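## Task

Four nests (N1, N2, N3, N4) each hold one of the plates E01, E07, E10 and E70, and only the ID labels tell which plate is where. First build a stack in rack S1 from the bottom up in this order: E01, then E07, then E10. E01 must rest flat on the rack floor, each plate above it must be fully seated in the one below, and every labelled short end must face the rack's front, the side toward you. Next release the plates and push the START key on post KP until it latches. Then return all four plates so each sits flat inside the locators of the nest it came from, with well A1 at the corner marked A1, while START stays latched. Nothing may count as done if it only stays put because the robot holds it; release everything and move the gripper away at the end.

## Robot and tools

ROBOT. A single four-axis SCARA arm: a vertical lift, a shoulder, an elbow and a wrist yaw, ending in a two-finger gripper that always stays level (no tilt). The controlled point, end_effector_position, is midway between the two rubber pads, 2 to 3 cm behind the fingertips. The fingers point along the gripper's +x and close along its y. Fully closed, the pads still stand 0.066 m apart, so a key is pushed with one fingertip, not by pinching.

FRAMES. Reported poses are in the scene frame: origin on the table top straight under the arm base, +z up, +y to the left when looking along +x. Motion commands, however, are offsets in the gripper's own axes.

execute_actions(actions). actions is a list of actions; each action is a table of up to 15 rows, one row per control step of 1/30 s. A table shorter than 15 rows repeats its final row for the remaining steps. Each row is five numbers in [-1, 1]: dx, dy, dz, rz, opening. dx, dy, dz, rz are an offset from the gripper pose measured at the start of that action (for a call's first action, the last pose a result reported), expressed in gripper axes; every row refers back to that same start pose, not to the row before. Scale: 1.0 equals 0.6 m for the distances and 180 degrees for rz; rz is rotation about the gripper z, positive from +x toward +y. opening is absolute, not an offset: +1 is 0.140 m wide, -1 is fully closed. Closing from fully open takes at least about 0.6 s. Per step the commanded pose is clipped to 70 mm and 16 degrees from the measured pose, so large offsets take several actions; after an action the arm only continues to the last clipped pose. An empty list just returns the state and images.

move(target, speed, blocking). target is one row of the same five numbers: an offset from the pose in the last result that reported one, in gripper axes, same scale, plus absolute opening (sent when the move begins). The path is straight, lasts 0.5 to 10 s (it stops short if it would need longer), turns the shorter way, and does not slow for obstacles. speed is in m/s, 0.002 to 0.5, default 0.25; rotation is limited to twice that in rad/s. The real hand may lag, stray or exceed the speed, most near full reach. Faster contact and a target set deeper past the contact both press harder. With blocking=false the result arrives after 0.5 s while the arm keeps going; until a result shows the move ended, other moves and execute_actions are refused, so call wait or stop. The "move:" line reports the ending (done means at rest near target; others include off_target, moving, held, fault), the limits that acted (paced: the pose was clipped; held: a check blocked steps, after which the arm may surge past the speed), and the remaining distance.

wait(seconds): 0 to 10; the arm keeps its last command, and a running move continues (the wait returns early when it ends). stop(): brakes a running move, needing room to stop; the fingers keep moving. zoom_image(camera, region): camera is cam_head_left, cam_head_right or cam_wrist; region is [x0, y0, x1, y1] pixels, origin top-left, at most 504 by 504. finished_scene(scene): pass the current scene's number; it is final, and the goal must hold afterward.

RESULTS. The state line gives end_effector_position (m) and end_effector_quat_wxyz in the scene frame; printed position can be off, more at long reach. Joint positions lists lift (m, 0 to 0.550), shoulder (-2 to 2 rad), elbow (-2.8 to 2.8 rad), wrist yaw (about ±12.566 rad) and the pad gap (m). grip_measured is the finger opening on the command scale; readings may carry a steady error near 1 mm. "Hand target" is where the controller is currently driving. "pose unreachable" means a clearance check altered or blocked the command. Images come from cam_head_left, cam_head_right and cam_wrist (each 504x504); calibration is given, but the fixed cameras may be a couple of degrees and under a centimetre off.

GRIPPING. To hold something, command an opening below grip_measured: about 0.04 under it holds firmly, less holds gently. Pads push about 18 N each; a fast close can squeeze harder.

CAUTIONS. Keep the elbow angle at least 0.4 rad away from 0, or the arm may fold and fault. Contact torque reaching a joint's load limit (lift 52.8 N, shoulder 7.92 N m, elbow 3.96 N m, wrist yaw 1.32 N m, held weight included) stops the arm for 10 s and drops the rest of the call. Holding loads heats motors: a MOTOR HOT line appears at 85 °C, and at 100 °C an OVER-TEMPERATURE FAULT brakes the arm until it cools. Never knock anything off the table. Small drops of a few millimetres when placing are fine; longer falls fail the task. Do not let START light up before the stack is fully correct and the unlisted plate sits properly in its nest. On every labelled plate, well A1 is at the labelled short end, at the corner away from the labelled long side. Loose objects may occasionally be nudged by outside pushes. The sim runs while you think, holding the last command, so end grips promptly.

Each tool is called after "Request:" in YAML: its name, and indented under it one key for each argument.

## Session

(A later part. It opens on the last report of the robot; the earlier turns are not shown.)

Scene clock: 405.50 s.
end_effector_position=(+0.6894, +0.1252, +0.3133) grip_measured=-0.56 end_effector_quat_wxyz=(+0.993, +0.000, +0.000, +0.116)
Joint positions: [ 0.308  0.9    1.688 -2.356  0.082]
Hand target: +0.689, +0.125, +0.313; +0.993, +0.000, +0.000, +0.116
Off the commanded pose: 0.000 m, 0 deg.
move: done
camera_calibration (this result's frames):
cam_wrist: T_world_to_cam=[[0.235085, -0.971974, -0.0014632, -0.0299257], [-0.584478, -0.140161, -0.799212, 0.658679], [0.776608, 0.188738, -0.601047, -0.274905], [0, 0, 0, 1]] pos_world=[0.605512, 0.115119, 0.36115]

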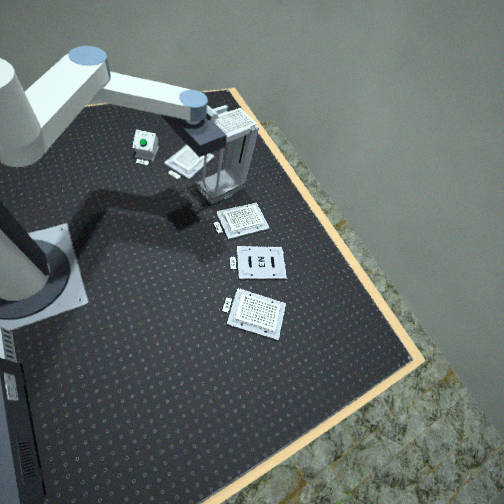

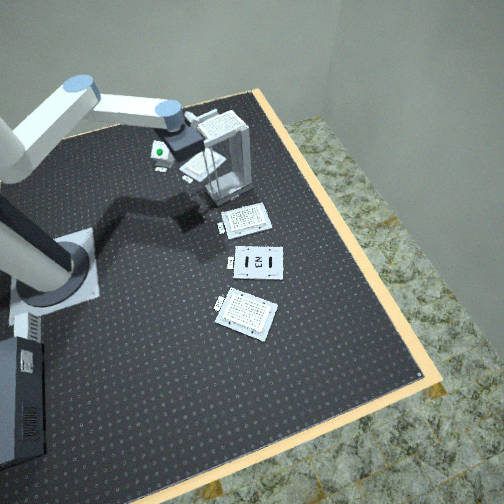

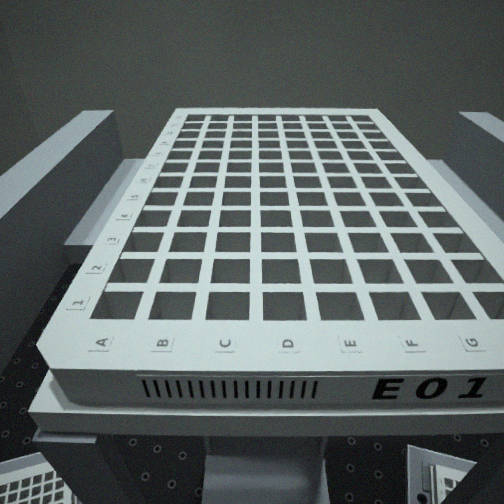

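Request:
move:
  target: [0, 0, -0.0017, 0, -0.60]
  speed: 0.005

Request:
zoom_image:
  camera: "cam_wrist"
  region: [150, 90, 410, 150]

Scene clock: 408.57 s.
end_effector_position=(+0.6895, +0.1252, +0.3125) grip_measured=-0.56 end_effector_quat_wxyz=(+0.993, +0.000, +0.000, +0.116)
Joint positions: [ 0.307  0.9    1.688 -2.356  0.082]
Hand target: +0.689, +0.125, +0.312; +0.993, +0.000, +0.000, +0.116
Off the commanded pose: 0.000 m, 0 deg.
move: done
camera_calibration (this result's frames):
cam_wrist: T_world_to_cam=[[0.235126, -0.971964, -0.0014632, -0.0299432], [-0.584472, -0.140186, -0.799212, 0.658098], [0.7766, 0.188771, -0.601047, -0.275412], [0, 0, 0, 1]] pos_world=[0.605566, 0.115142, 0.360381]

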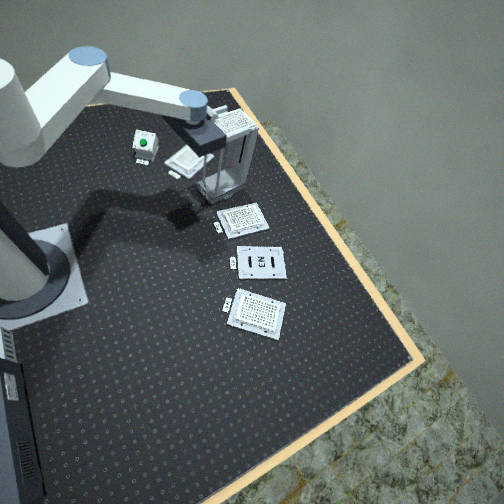

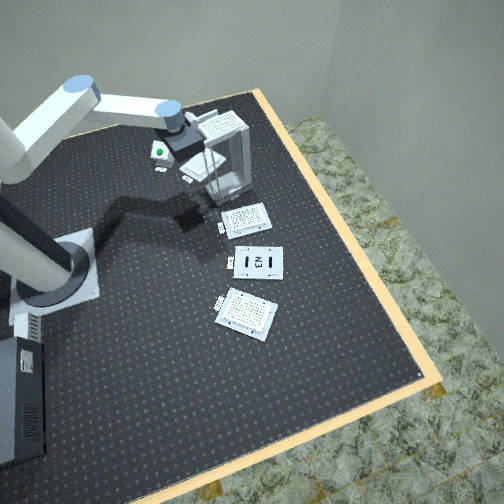

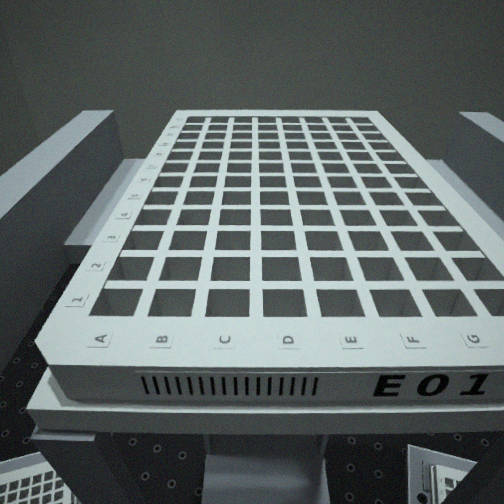

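Region (150, 90, 410, 150) of cam_wrist's 504x504 image, scaled by 1.938, with more detail than that image has; it fills the top 116 rows of this view, and the rest is white.

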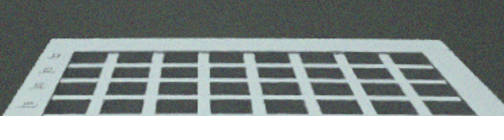

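Request:
move:
  target: [0, 0, 0.004, 0, -0.60]
  speed: 0.01

Request:
move:
  target: [0.005, 0, 0, 0, -0.60]
  speed: 0.01

Request:
zoom_image:
  camera: "cam_wrist"
  region: [0, 384, 160, 504]

Scene clock: 416.27 s.
end_effector_position=(+0.6895, +0.1252, +0.3148) grip_measured=-0.56 end_effector_quat_wxyz=(+0.993, +0.000, +0.000, +0.116)
Joint positions: [ 0.31   0.9    1.688 -2.356  0.082]
Hand target: +0.689, +0.125, +0.315; +0.993, +0.000, +0.000, +0.116
Off the commanded pose: 0.000 m, 0 deg.
move: done
camera_calibration (this result's frames):
cam_wrist: T_world_to_cam=[[0.235095, -0.971971, -0.0014632, -0.0299325], [-0.584477, -0.140167, -0.799212, 0.659998], [0.776606, 0.188746, -0.601047, -0.27402], [0, 0, 0, 1]] pos_world=[0.605596, 0.115136, 0.362736]

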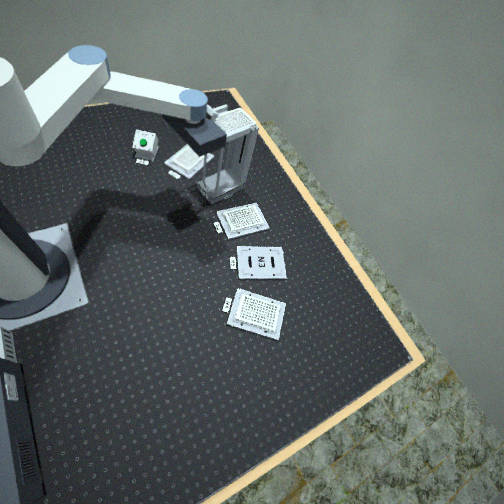

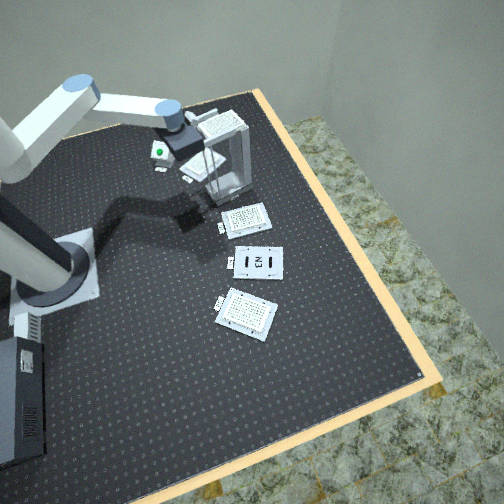

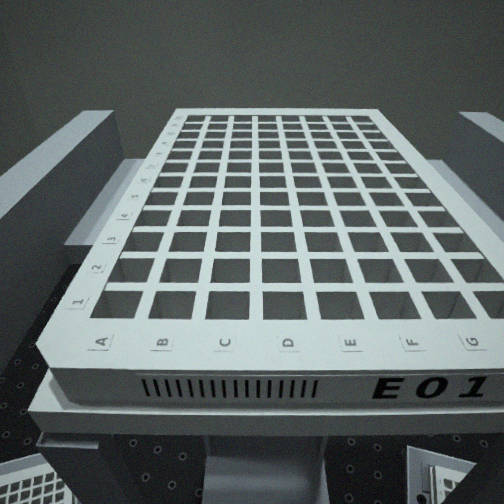

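Scene clock: 416.97 s.
end_effector_position=(+0.6924, +0.1260, +0.3148) grip_measured=-0.56 end_effector_quat_wxyz=(+0.993, +0.000, +0.000, +0.116)
Joint positions: [ 0.31   0.892  1.706 -2.366  0.082]
Hand target: +0.692, +0.126, +0.315; +0.993, +0.000, +0.000, +0.116
Off the commanded pose: 0.000 m, 0 deg.
move: done
camera_calibration (this result's frames):
cam_wrist: T_world_to_cam=[[0.235373, -0.971904, -0.0014632, -0.0300817], [-0.584437, -0.140334, -0.799212, 0.661781], [0.776552, 0.188968, -0.601047, -0.27639], [0, 0, 0, 1]] pos_world=[0.608481, 0.115863, 0.362736]

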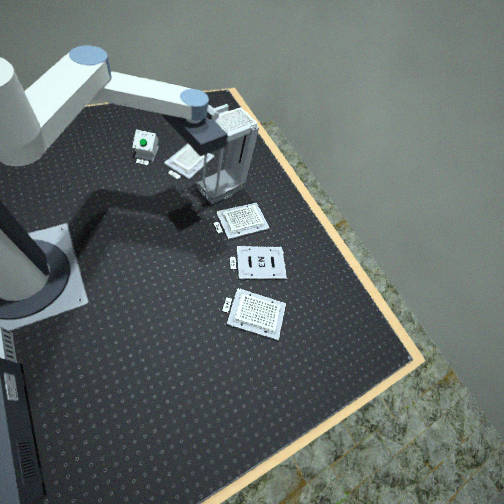

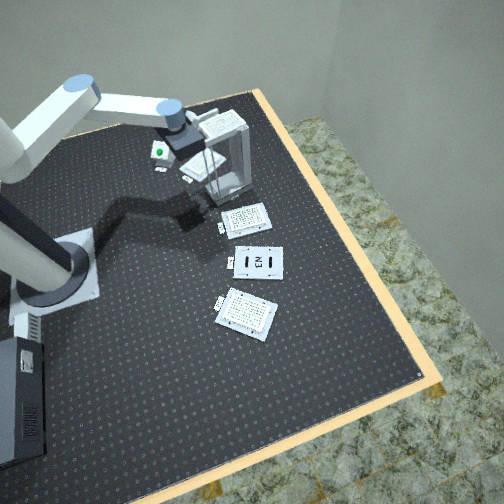

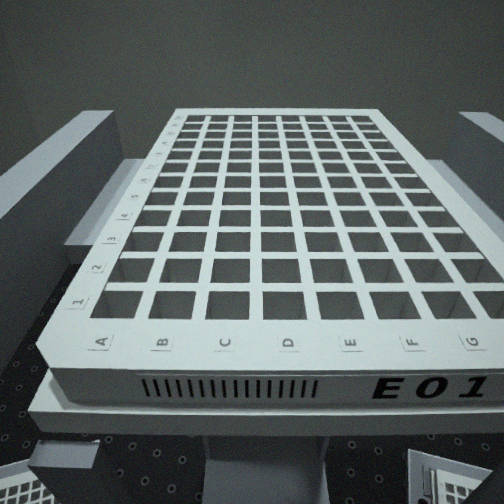

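Region (0, 384, 160, 504) of cam_wrist's 504x504 image, scaled by 3.150, with more detail than that image has; it fills the top 378 rows of this view, and the rest is white.

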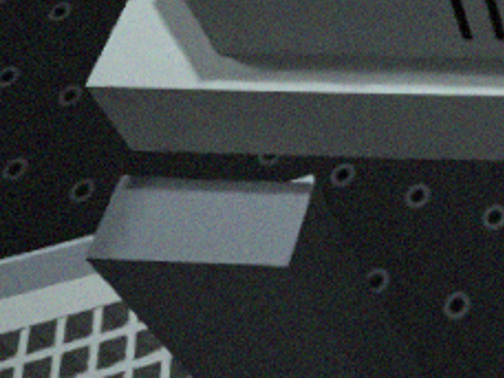

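Request:
move:
  target: [-0.0005, 0, 0, 0, -0.60]
  speed: 0.005

Request:
move:
  target: [0, 0, -0.006, 0, -0.60]
  speed: 0.008

Scene clock: 425.17 s.
end_effector_position=(+0.6922, +0.1258, +0.3148) grip_measured=-0.56 end_effector_quat_wxyz=(+0.993, +0.000, +0.000, +0.116)
Joint positions: [ 0.31   0.893  1.704 -2.365  0.082]
Hand target: +0.692, +0.126, +0.315; +0.993, +0.000, +0.000, +0.116
Off the commanded pose: 0.000 m, 0 deg.
move: done
camera_calibration (this result's frames):
cam_wrist: T_world_to_cam=[[0.235115, -0.971966, -0.0014632, -0.0299604], [-0.584474, -0.140179, -0.799212, 0.661626], [0.776602, 0.188762, -0.601047, -0.276185], [0, 0, 0, 1]] pos_world=[0.608233, 0.115759, 0.362736]

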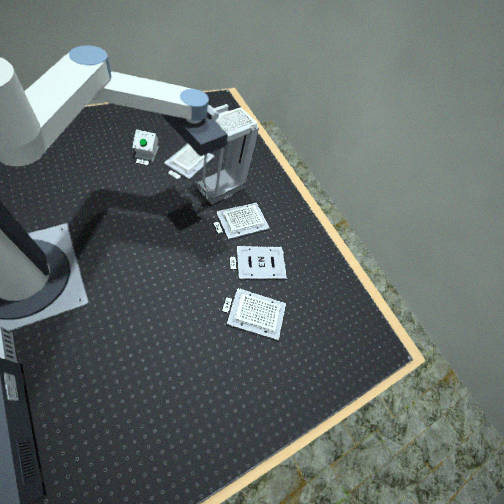

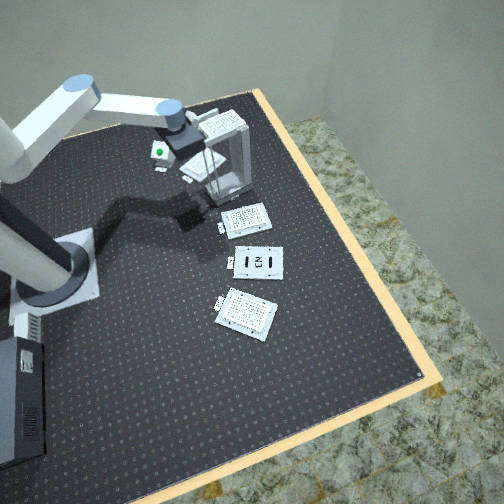

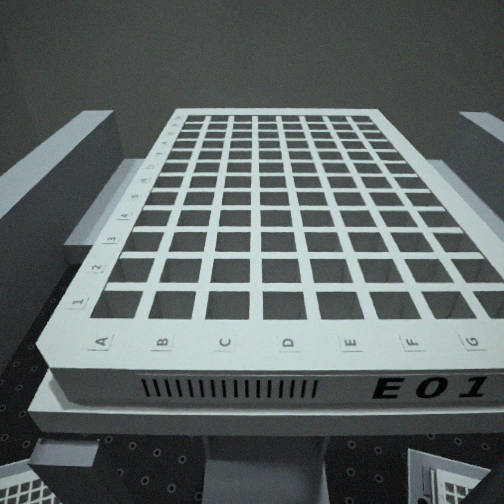

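Scene clock: 425.87 s.
end_effector_position=(+0.6922, +0.1258, +0.3112) grip_measured=-0.56 end_effector_quat_wxyz=(+0.993, +0.000, +0.000, +0.116)
Joint positions: [ 0.306  0.893  1.704 -2.365  0.082]
Hand target: +0.692, +0.126, +0.311; +0.993, +0.000, +0.000, +0.116
Off the commanded pose: 0.000 m, 0 deg.
move: done
camera_calibration (this result's frames):
cam_wrist: T_world_to_cam=[[0.235102, -0.971969, -0.0014632, -0.0299638], [-0.584476, -0.140171, -0.799212, 0.658753], [0.776605, 0.188752, -0.601047, -0.278346], [0, 0, 0, 1]] pos_world=[0.608234, 0.115753, 0.359141]

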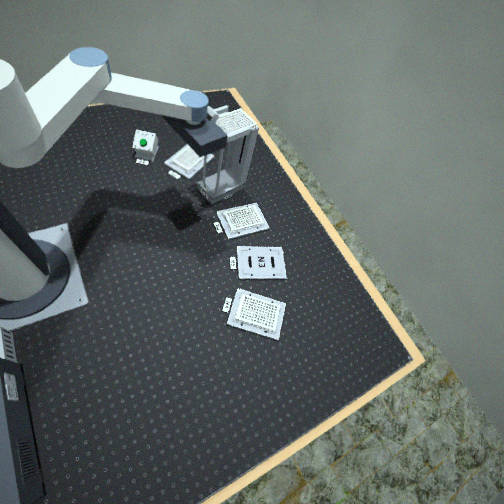

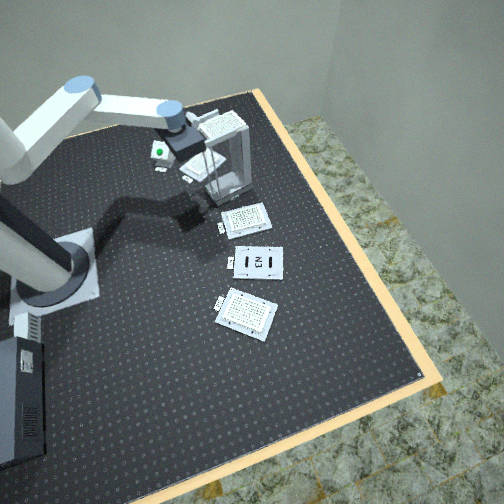

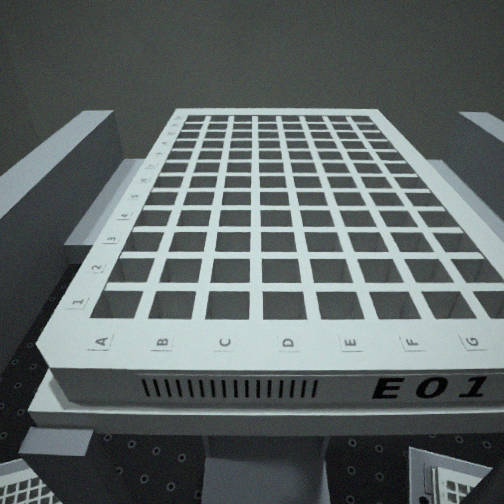

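Request:
move:
  target: [0, 0, -0.06, 0, -0.60]
  speed: 0.03

Scene clock: 428.67 s.
end_effector_position=(+0.6922, +0.1258, +0.2752) grip_measured=-0.56 end_effector_quat_wxyz=(+0.993, +0.000, +0.000, +0.116)
Joint positions: [ 0.27   0.893  1.704 -2.365  0.082]
Hand target: +0.692, +0.126, +0.275; +0.993, +0.000, +0.000, +0.116
Off the commanded pose: 0.000 m, 0 deg.
move: done
camera_calibration (this result's frames):
cam_wrist: T_world_to_cam=[[0.235099, -0.97197, -0.0014632, -0.0300153], [-0.584476, -0.140169, -0.799212, 0.629924], [0.776605, 0.188749, -0.601047, -0.300026], [0, 0, 0, 1]] pos_world=[0.608234, 0.115752, 0.323069]

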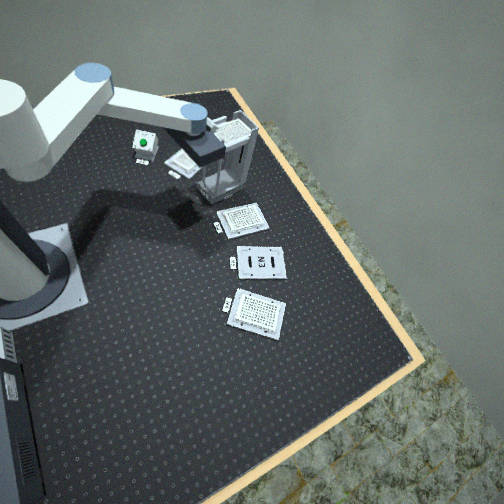

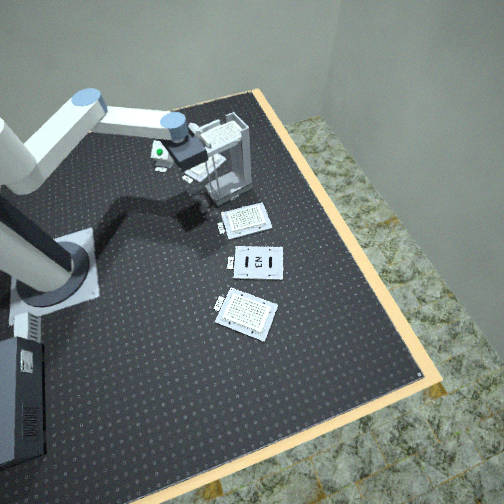

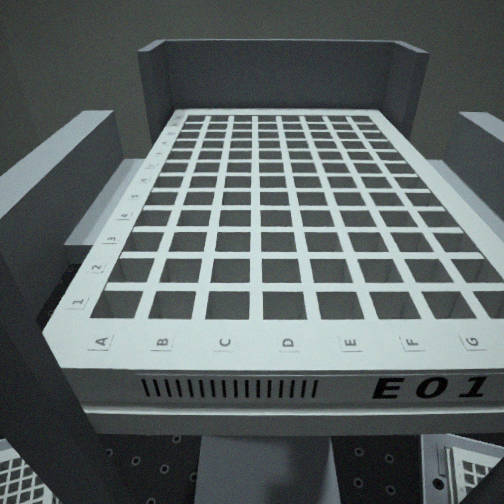

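Request:
zoom_image:
  camera: "cam_wrist"
  region: [130, 30, 440, 160]

Region (130, 30, 440, 160) of cam_wrist's 504x504 image, scaled by 1.626, with more detail than that image has; it fills the top 211 rows of this view, and the rest is white.

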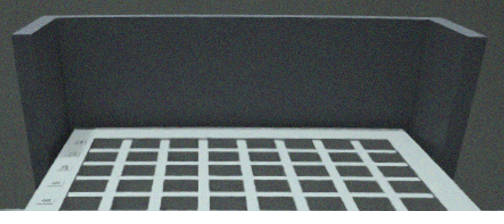

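Request:
move:
  target: [0, -0.0008, -0.3337, 0, -0.60]
  speed: 0.1

Scene clock: 437.70 s.
end_effector_position=(+0.6923, +0.1254, +0.0749) grip_measured=-0.56 end_effector_quat_wxyz=(+0.993, +0.000, +0.000, +0.116)
Joint positions: [ 0.07   0.892  1.704 -2.364  0.082]
Hand target: +0.692, +0.125, +0.075; +0.993, +0.000, +0.000, +0.116
Off the commanded pose: 0.000 m, 0 deg.
move: done
camera_calibration (this result's frames):
cam_wrist: T_world_to_cam=[[0.234897, -0.972019, -0.0014632, -0.0306211], [-0.584505, -0.140048, -0.799212, 0.469845], [0.776645, 0.188588, -0.601047, -0.420406], [0, 0, 0, 1]] pos_world=[0.608326, 0.11532, 0.122778]

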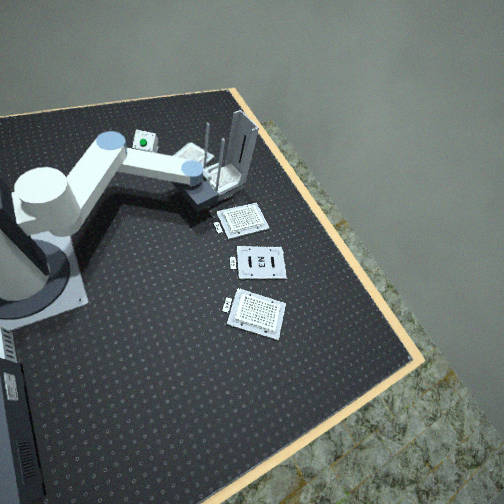

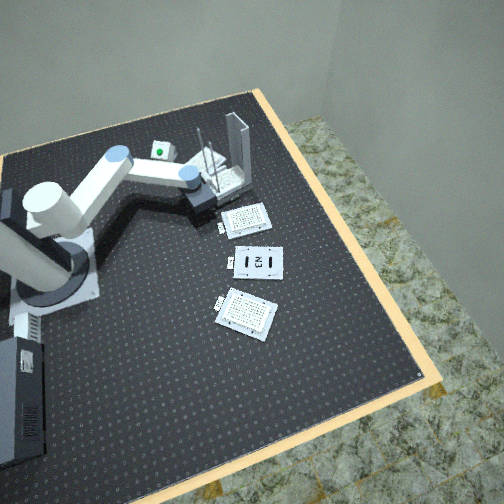

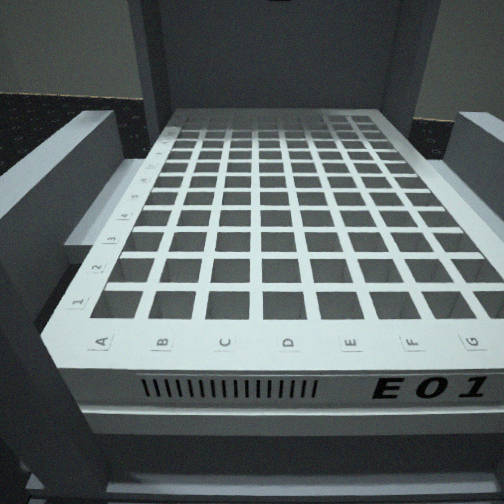

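Request:
zoom_image:
  camera: "cam_wrist"
  region: [0, 354, 300, 504]

Region (0, 354, 300, 504) of cam_wrist's 504x504 image, scaled by 1.680, with more detail than that image has.

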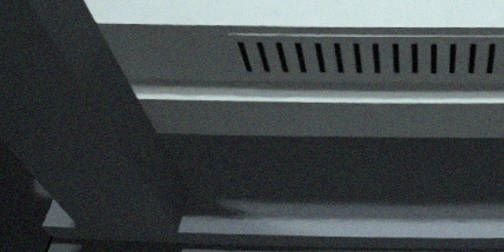

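Request:
move:
  target: [0, 0, -0.0173, 0, -0.60]
  speed: 0.015

Scene clock: 444.67 s.
end_effector_position=(+0.6923, +0.1254, +0.0645) grip_measured=-0.56 end_effector_quat_wxyz=(+0.993, +0.000, +0.000, +0.116)
Joint positions: [ 0.059  0.892  1.704 -2.364  0.082]
Hand target: +0.692, +0.125, +0.064; +0.993, +0.000, +0.000, +0.116
Off the commanded pose: 0.000 m, 0 deg.
move: done
camera_calibration (this result's frames):
cam_wrist: T_world_to_cam=[[0.234912, -0.972016, -0.0014632, -0.0306417], [-0.584503, -0.140057, -0.799212, 0.46152], [0.776642, 0.1886, -0.601047, -0.426666], [0, 0, 0, 1]] pos_world=[0.608325, 0.115324, 0.112361]

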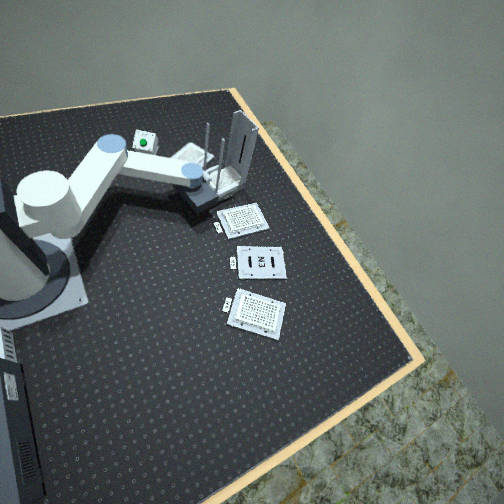

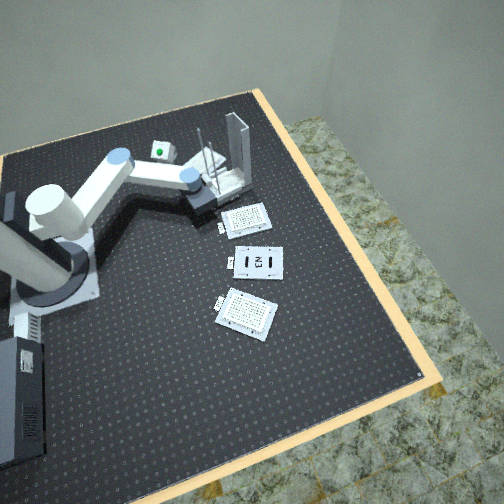

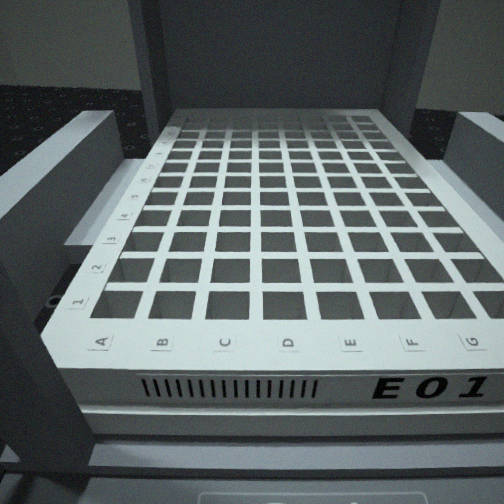

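Release now and see how much it drops.

Request:
execute_actions:
  actions:
    - [[0,0,0,0,-0.08]]

Scene clock: 446.43 s.
end_effector_position=(+0.6923, +0.1254, +0.0645) grip_measured=-0.08 end_effector_quat_wxyz=(+0.993, +0.000, +0.000, +0.116)
Joint positions: [ 0.059  0.892  1.704 -2.364  0.1  ]
Hand target: +0.692, +0.125, +0.064; +0.993, +0.000, +0.000, +0.116
Off the commanded pose: 0.000 m, 0 deg.
camera_calibration (this result's frames):
cam_wrist: T_world_to_cam=[[0.234909, -0.972016, -0.0014632, -0.0306398], [-0.584504, -0.140055, -0.799212, 0.46152], [0.776642, 0.188597, -0.601047, -0.426666], [0, 0, 0, 1]] pos_world=[0.608325, 0.115324, 0.112361]

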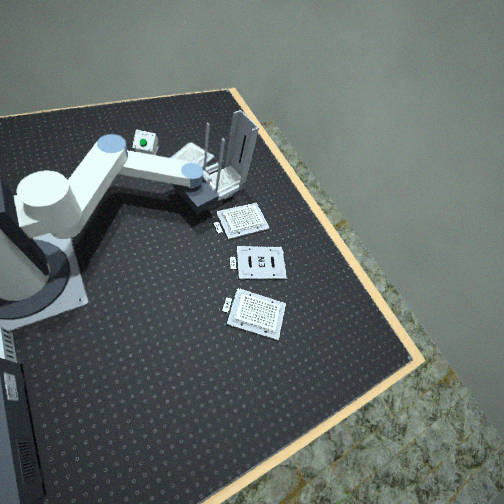

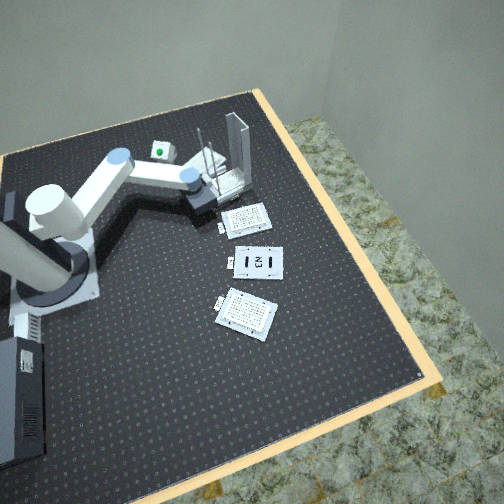

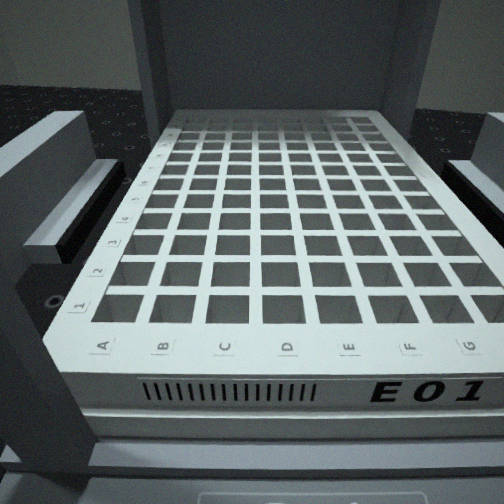

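Request:
move:
  target: [-0.1833, 0, 0.01, 0, -0.08]
  speed: 0.2

Scene clock: 457.10 s.
end_effector_position=(+0.5852, +0.1000, +0.0704) grip_measured=-0.08 end_effector_quat_wxyz=(+0.993, +0.000, +0.000, +0.115)
Joint positions: [ 0.065  1.125  1.138 -2.032  0.1  ]
Hand target: +0.585, +0.100, +0.070; +0.993, +0.000, +0.000, +0.116
Off the commanded pose: 0.000 m, 0 deg.
move: done
camera_calibration (this result's frames):
cam_wrist: T_world_to_cam=[[0.234588, -0.972094, -0.0014632, -0.0299097], [-0.58455, -0.139862, -0.799212, 0.400147], [0.776705, 0.188341, -0.601047, -0.33513], [0, 0, 0, 1]] pos_world=[0.501219, 0.0900087, 0.11833]

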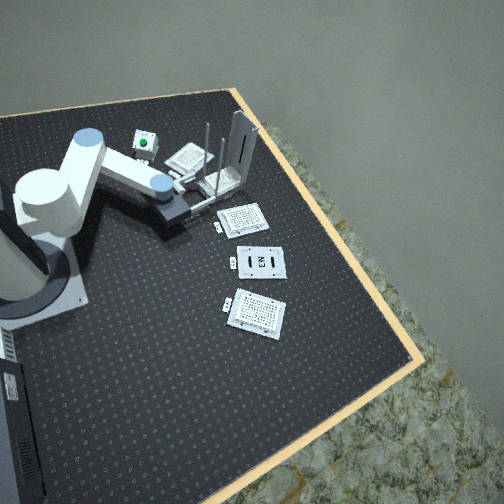

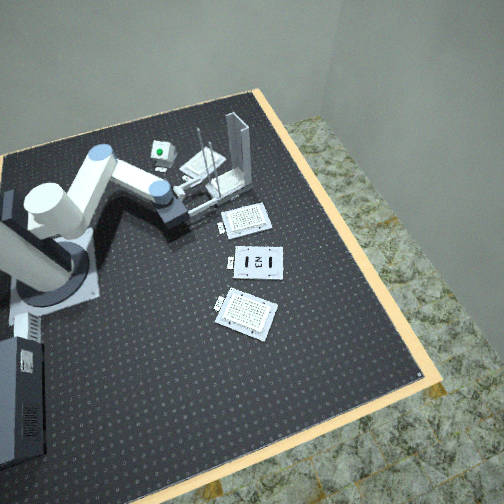

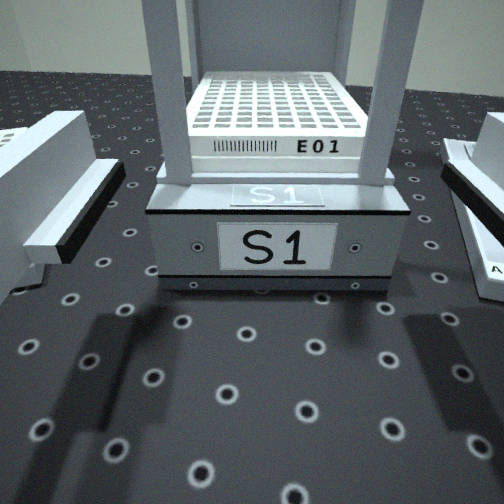

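Request:
move:
  target: [-0.1823, -0.7613, -0.0173, -0.3061, -0.08]
  speed: 0.4

Scene clock: 463.03 s.
end_effector_position=(+0.5837, -0.3696, +0.0601) grip_measured=-0.08 end_effector_quat_wxyz=(+0.934, +0.000, +0.000, -0.357)
Joint positions: [ 0.055 -0.135  1.818 -2.413  0.1  ]
Hand target: +0.584, -0.370, +0.060; +0.934, +0.000, +0.000, -0.357
Off the commanded pose: 0.000 m, 0 deg.
move: done
camera_calibration (this result's frames):
cam_wrist: T_world_to_cam=[[-0.662932, -0.748679, -0.0014632, 0.120335], [-0.449217, 0.399329, -0.799212, 0.445622], [0.598937, -0.529166, -0.601047, -0.413151], [0, 0, 0, 1]] pos_world=[0.527406, -0.306483, 0.107999]

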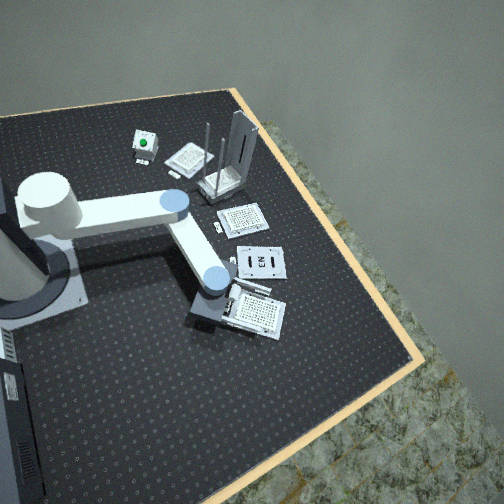

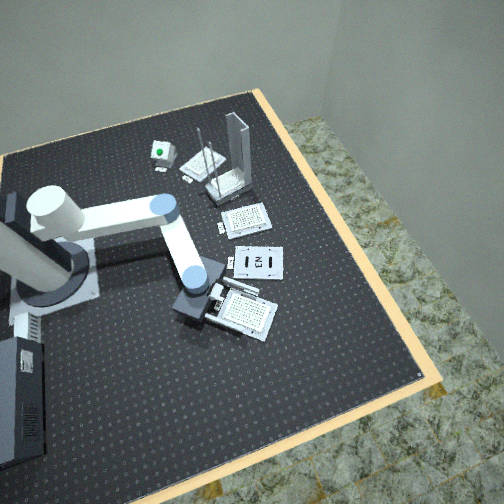

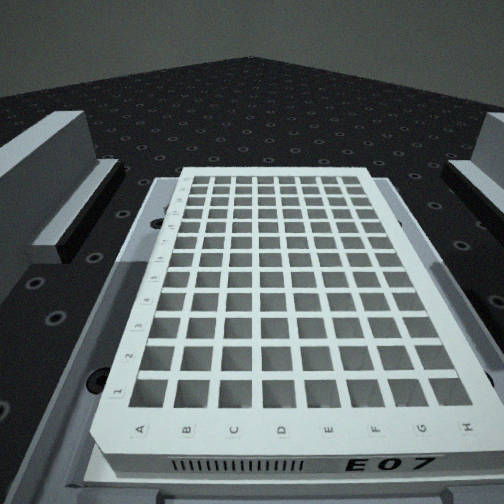

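Request:
move:
  target: [0, 0, -0.0437, 0, -0.30]
  speed: 0.08

Scene clock: 465.10 s.
end_effector_position=(+0.5837, -0.3696, +0.0338) grip_measured=-0.30 end_effector_quat_wxyz=(+0.934, +0.000, +0.000, -0.357)
Joint positions: [ 0.029 -0.135  1.818 -2.413  0.092]
Hand target: +0.584, -0.370, +0.034; +0.934, +0.000, +0.000, -0.357
Off the commanded pose: 0.000 m, 0 deg.
move: done
camera_calibration (this result's frames):
cam_wrist: T_world_to_cam=[[-0.662938, -0.748673, -0.0014632, 0.120304], [-0.449213, 0.399333, -0.799212, 0.424617], [0.598933, -0.529171, -0.601047, -0.428943], [0, 0, 0, 1]] pos_world=[0.527406, -0.30648, 0.0817204]

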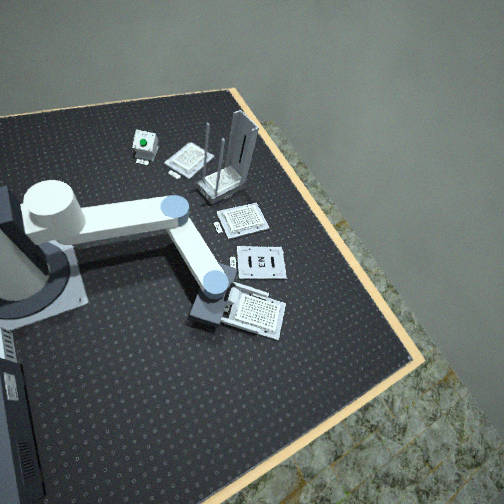

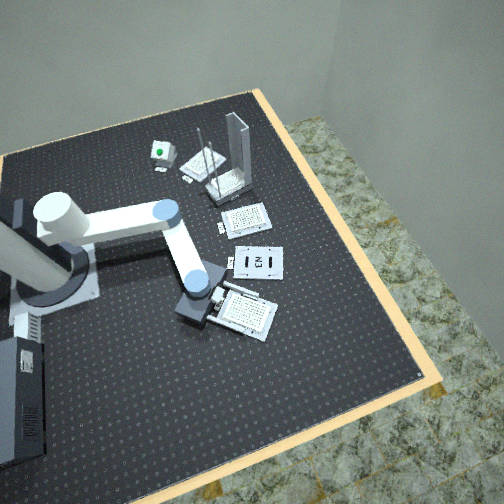

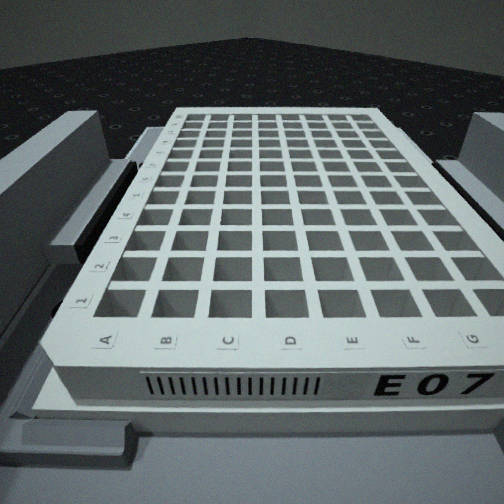

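Request:
move:
  target: [0.001, -0.0005, 0.0002, 0.0016, -0.40]
  speed: 0.01

Request:
execute_actions:
  actions:
    - [[0,0,0,0,-0.44],[0,0,0,0,-0.47],[0,0,0,0,-0.49],[0,0,0,0,-0.51],[0,0,0,0,-0.52],[0,0,0,0,-0.53],[0,0,0,0,-0.54],[0,0,0,0,-0.55],[0,0,0,0,-0.56],[0,0,0,0,-0.57],[0,0,0,0,-0.58],[0,0,0,0,-0.59],[0,0,0,0,-0.60]]
    - [[0,0,0,0,-0.60]]

Scene clock: 470.33 s.
end_effector_position=(+0.5839, -0.3702, +0.0339) grip_measured=-0.40 end_effector_quat_wxyz=(+0.935, +0.000, +0.000, -0.355)
Joint positions: [ 0.029 -0.139  1.822 -2.408  0.088]
Hand target: +0.584, -0.370, +0.034; +0.935, +0.000, +0.000, -0.355
Off the commanded pose: 0.000 m, 0 deg.
move: done
camera_calibration (this result's frames):
cam_wrist: T_world_to_cam=[[-0.659427, -0.751767, -0.0014632, 0.116777], [-0.451077, 0.397227, -0.799212, 0.425319], [0.601403, -0.526362, -0.601047, -0.429763], [0, 0, 0, 1]] pos_world=[0.527319, -0.30737, 0.0817829]

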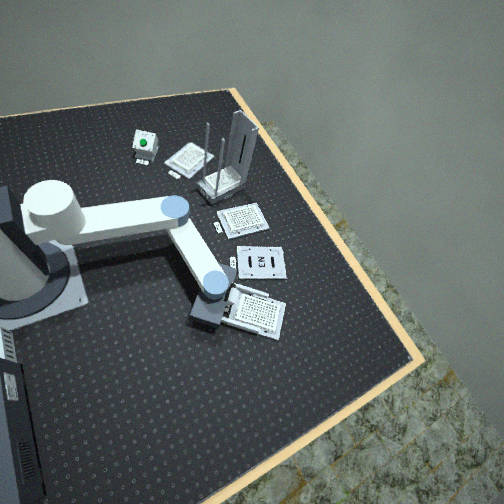

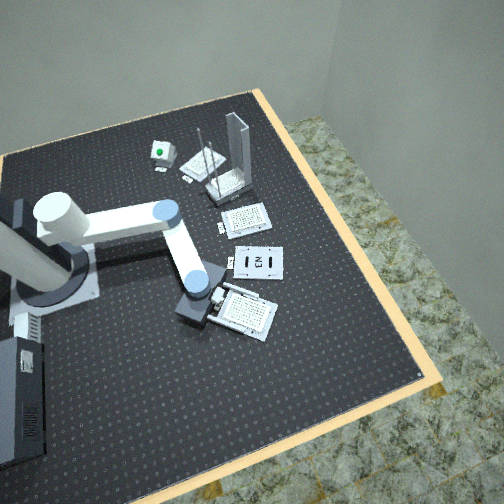

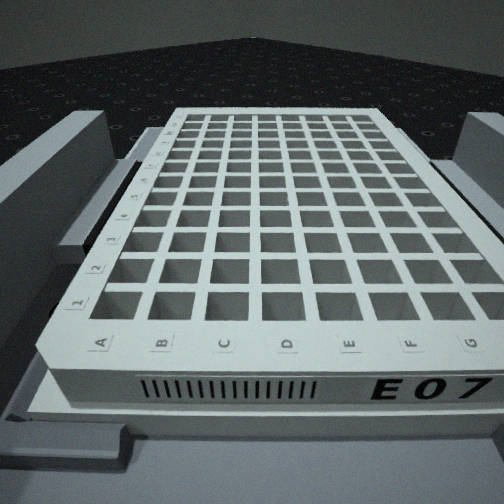

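Scene clock: 471.33 s.
end_effector_position=(+0.5839, -0.3702, +0.0339) grip_measured=-0.56 end_effector_quat_wxyz=(+0.935, +0.000, +0.000, -0.355)
Joint positions: [ 0.029 -0.139  1.822 -2.408  0.082]
Hand target: +0.584, -0.370, +0.034; +0.935, +0.000, +0.000, -0.355
Off the commanded pose: 0.000 m, 0 deg.
camera_calibration (this result's frames):
cam_wrist: T_world_to_cam=[[-0.659423, -0.75177, -0.0014632, 0.116777], [-0.451079, 0.397225, -0.799212, 0.425319], [0.601405, -0.526359, -0.601047, -0.429764], [0, 0, 0, 1]] pos_world=[0.52732, -0.307368, 0.0817829]

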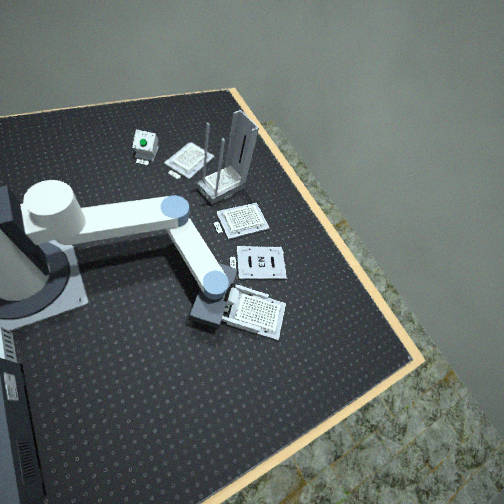

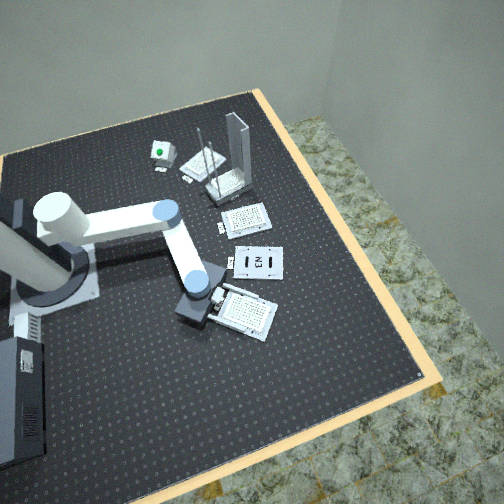

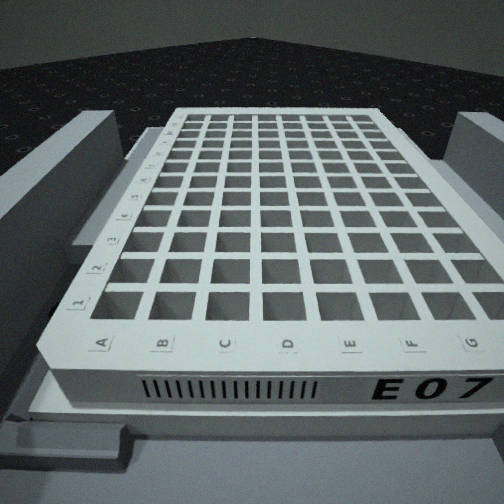

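Request:
move:
  target: [0, 0, 0.03, 0, -0.60]
  speed: 0.08

Scene clock: 474.17 s.
end_effector_position=(+0.5839, -0.3702, +0.0519) grip_measured=-0.56 end_effector_quat_wxyz=(+0.935, +0.000, +0.000, -0.355)
Joint positions: [ 0.047 -0.139  1.822 -2.408  0.082]
Hand target: +0.584, -0.370, +0.052; +0.935, +0.000, +0.000, -0.355
Off the commanded pose: 0.000 m, 0 deg.
move: done
camera_calibration (this result's frames):
cam_wrist: T_world_to_cam=[[-0.659419, -0.751774, -0.0014632, 0.116801], [-0.451082, 0.397222, -0.799212, 0.439743], [0.601408, -0.526356, -0.601047, -0.418918], [0, 0, 0, 1]] pos_world=[0.527322, -0.307368, 0.0998292]

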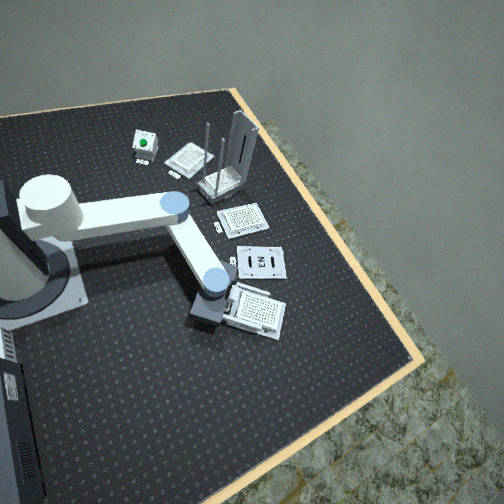

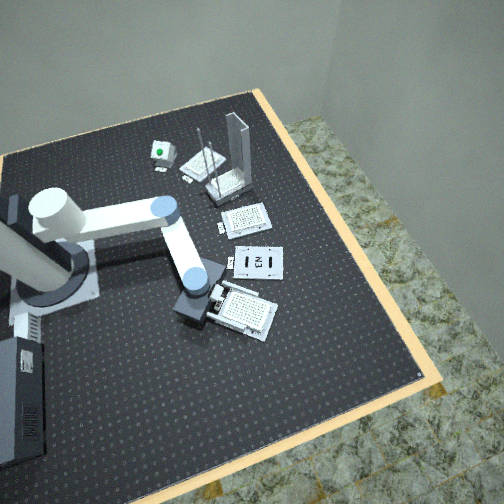

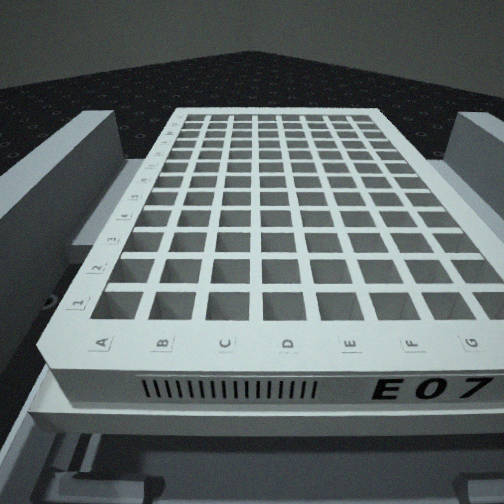

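Request:
move:
  target: [-0.2439, 0.5415, 0.4552, 0.2143, -0.60]
  speed: 0.35

Scene clock: 478.37 s.
end_effector_position=(+0.6898, -0.0298, +0.3251) grip_measured=-0.56 end_effector_quat_wxyz=(+1.000, +0.000, +0.000, -0.026)
Joint positions: [ 0.32   0.632  1.609 -2.293  0.082]
Hand target: +0.690, -0.030, +0.325; +1.000, +0.000, +0.000, -0.026
Off the commanded pose: 0.000 m, 0 deg.
move: done
camera_calibration (this result's frames):
cam_wrist: T_world_to_cam=[[-0.0460949, -0.998936, -0.0014632, 0.0124782], [-0.600355, 0.0288734, -0.799212, 0.662628], [0.798404, -0.0359611, -0.601047, -0.260549], [0, 0, 0, 1]] pos_world=[0.606411, -0.0160371, 0.372996]

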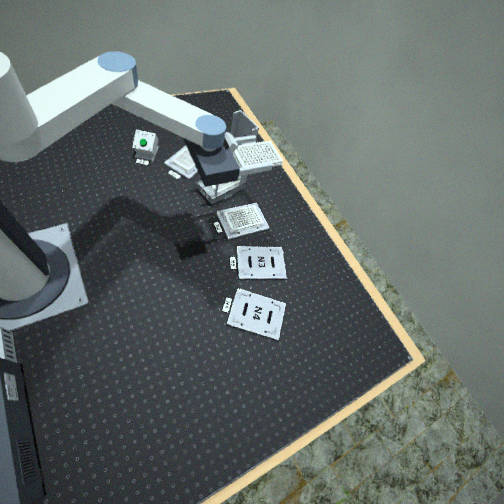

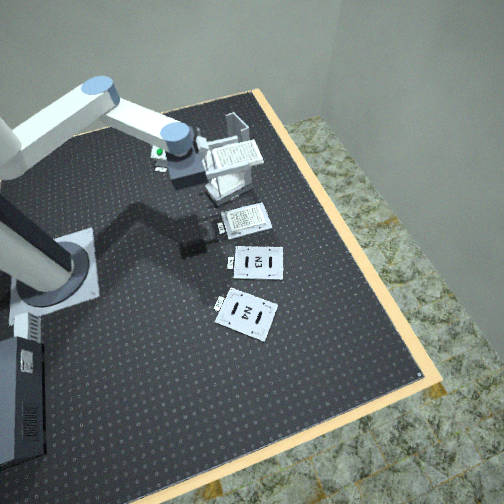

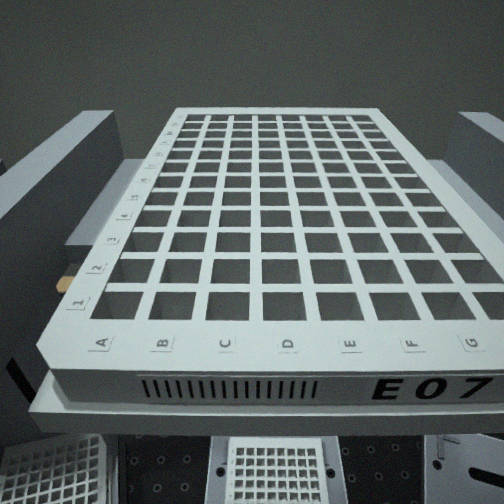

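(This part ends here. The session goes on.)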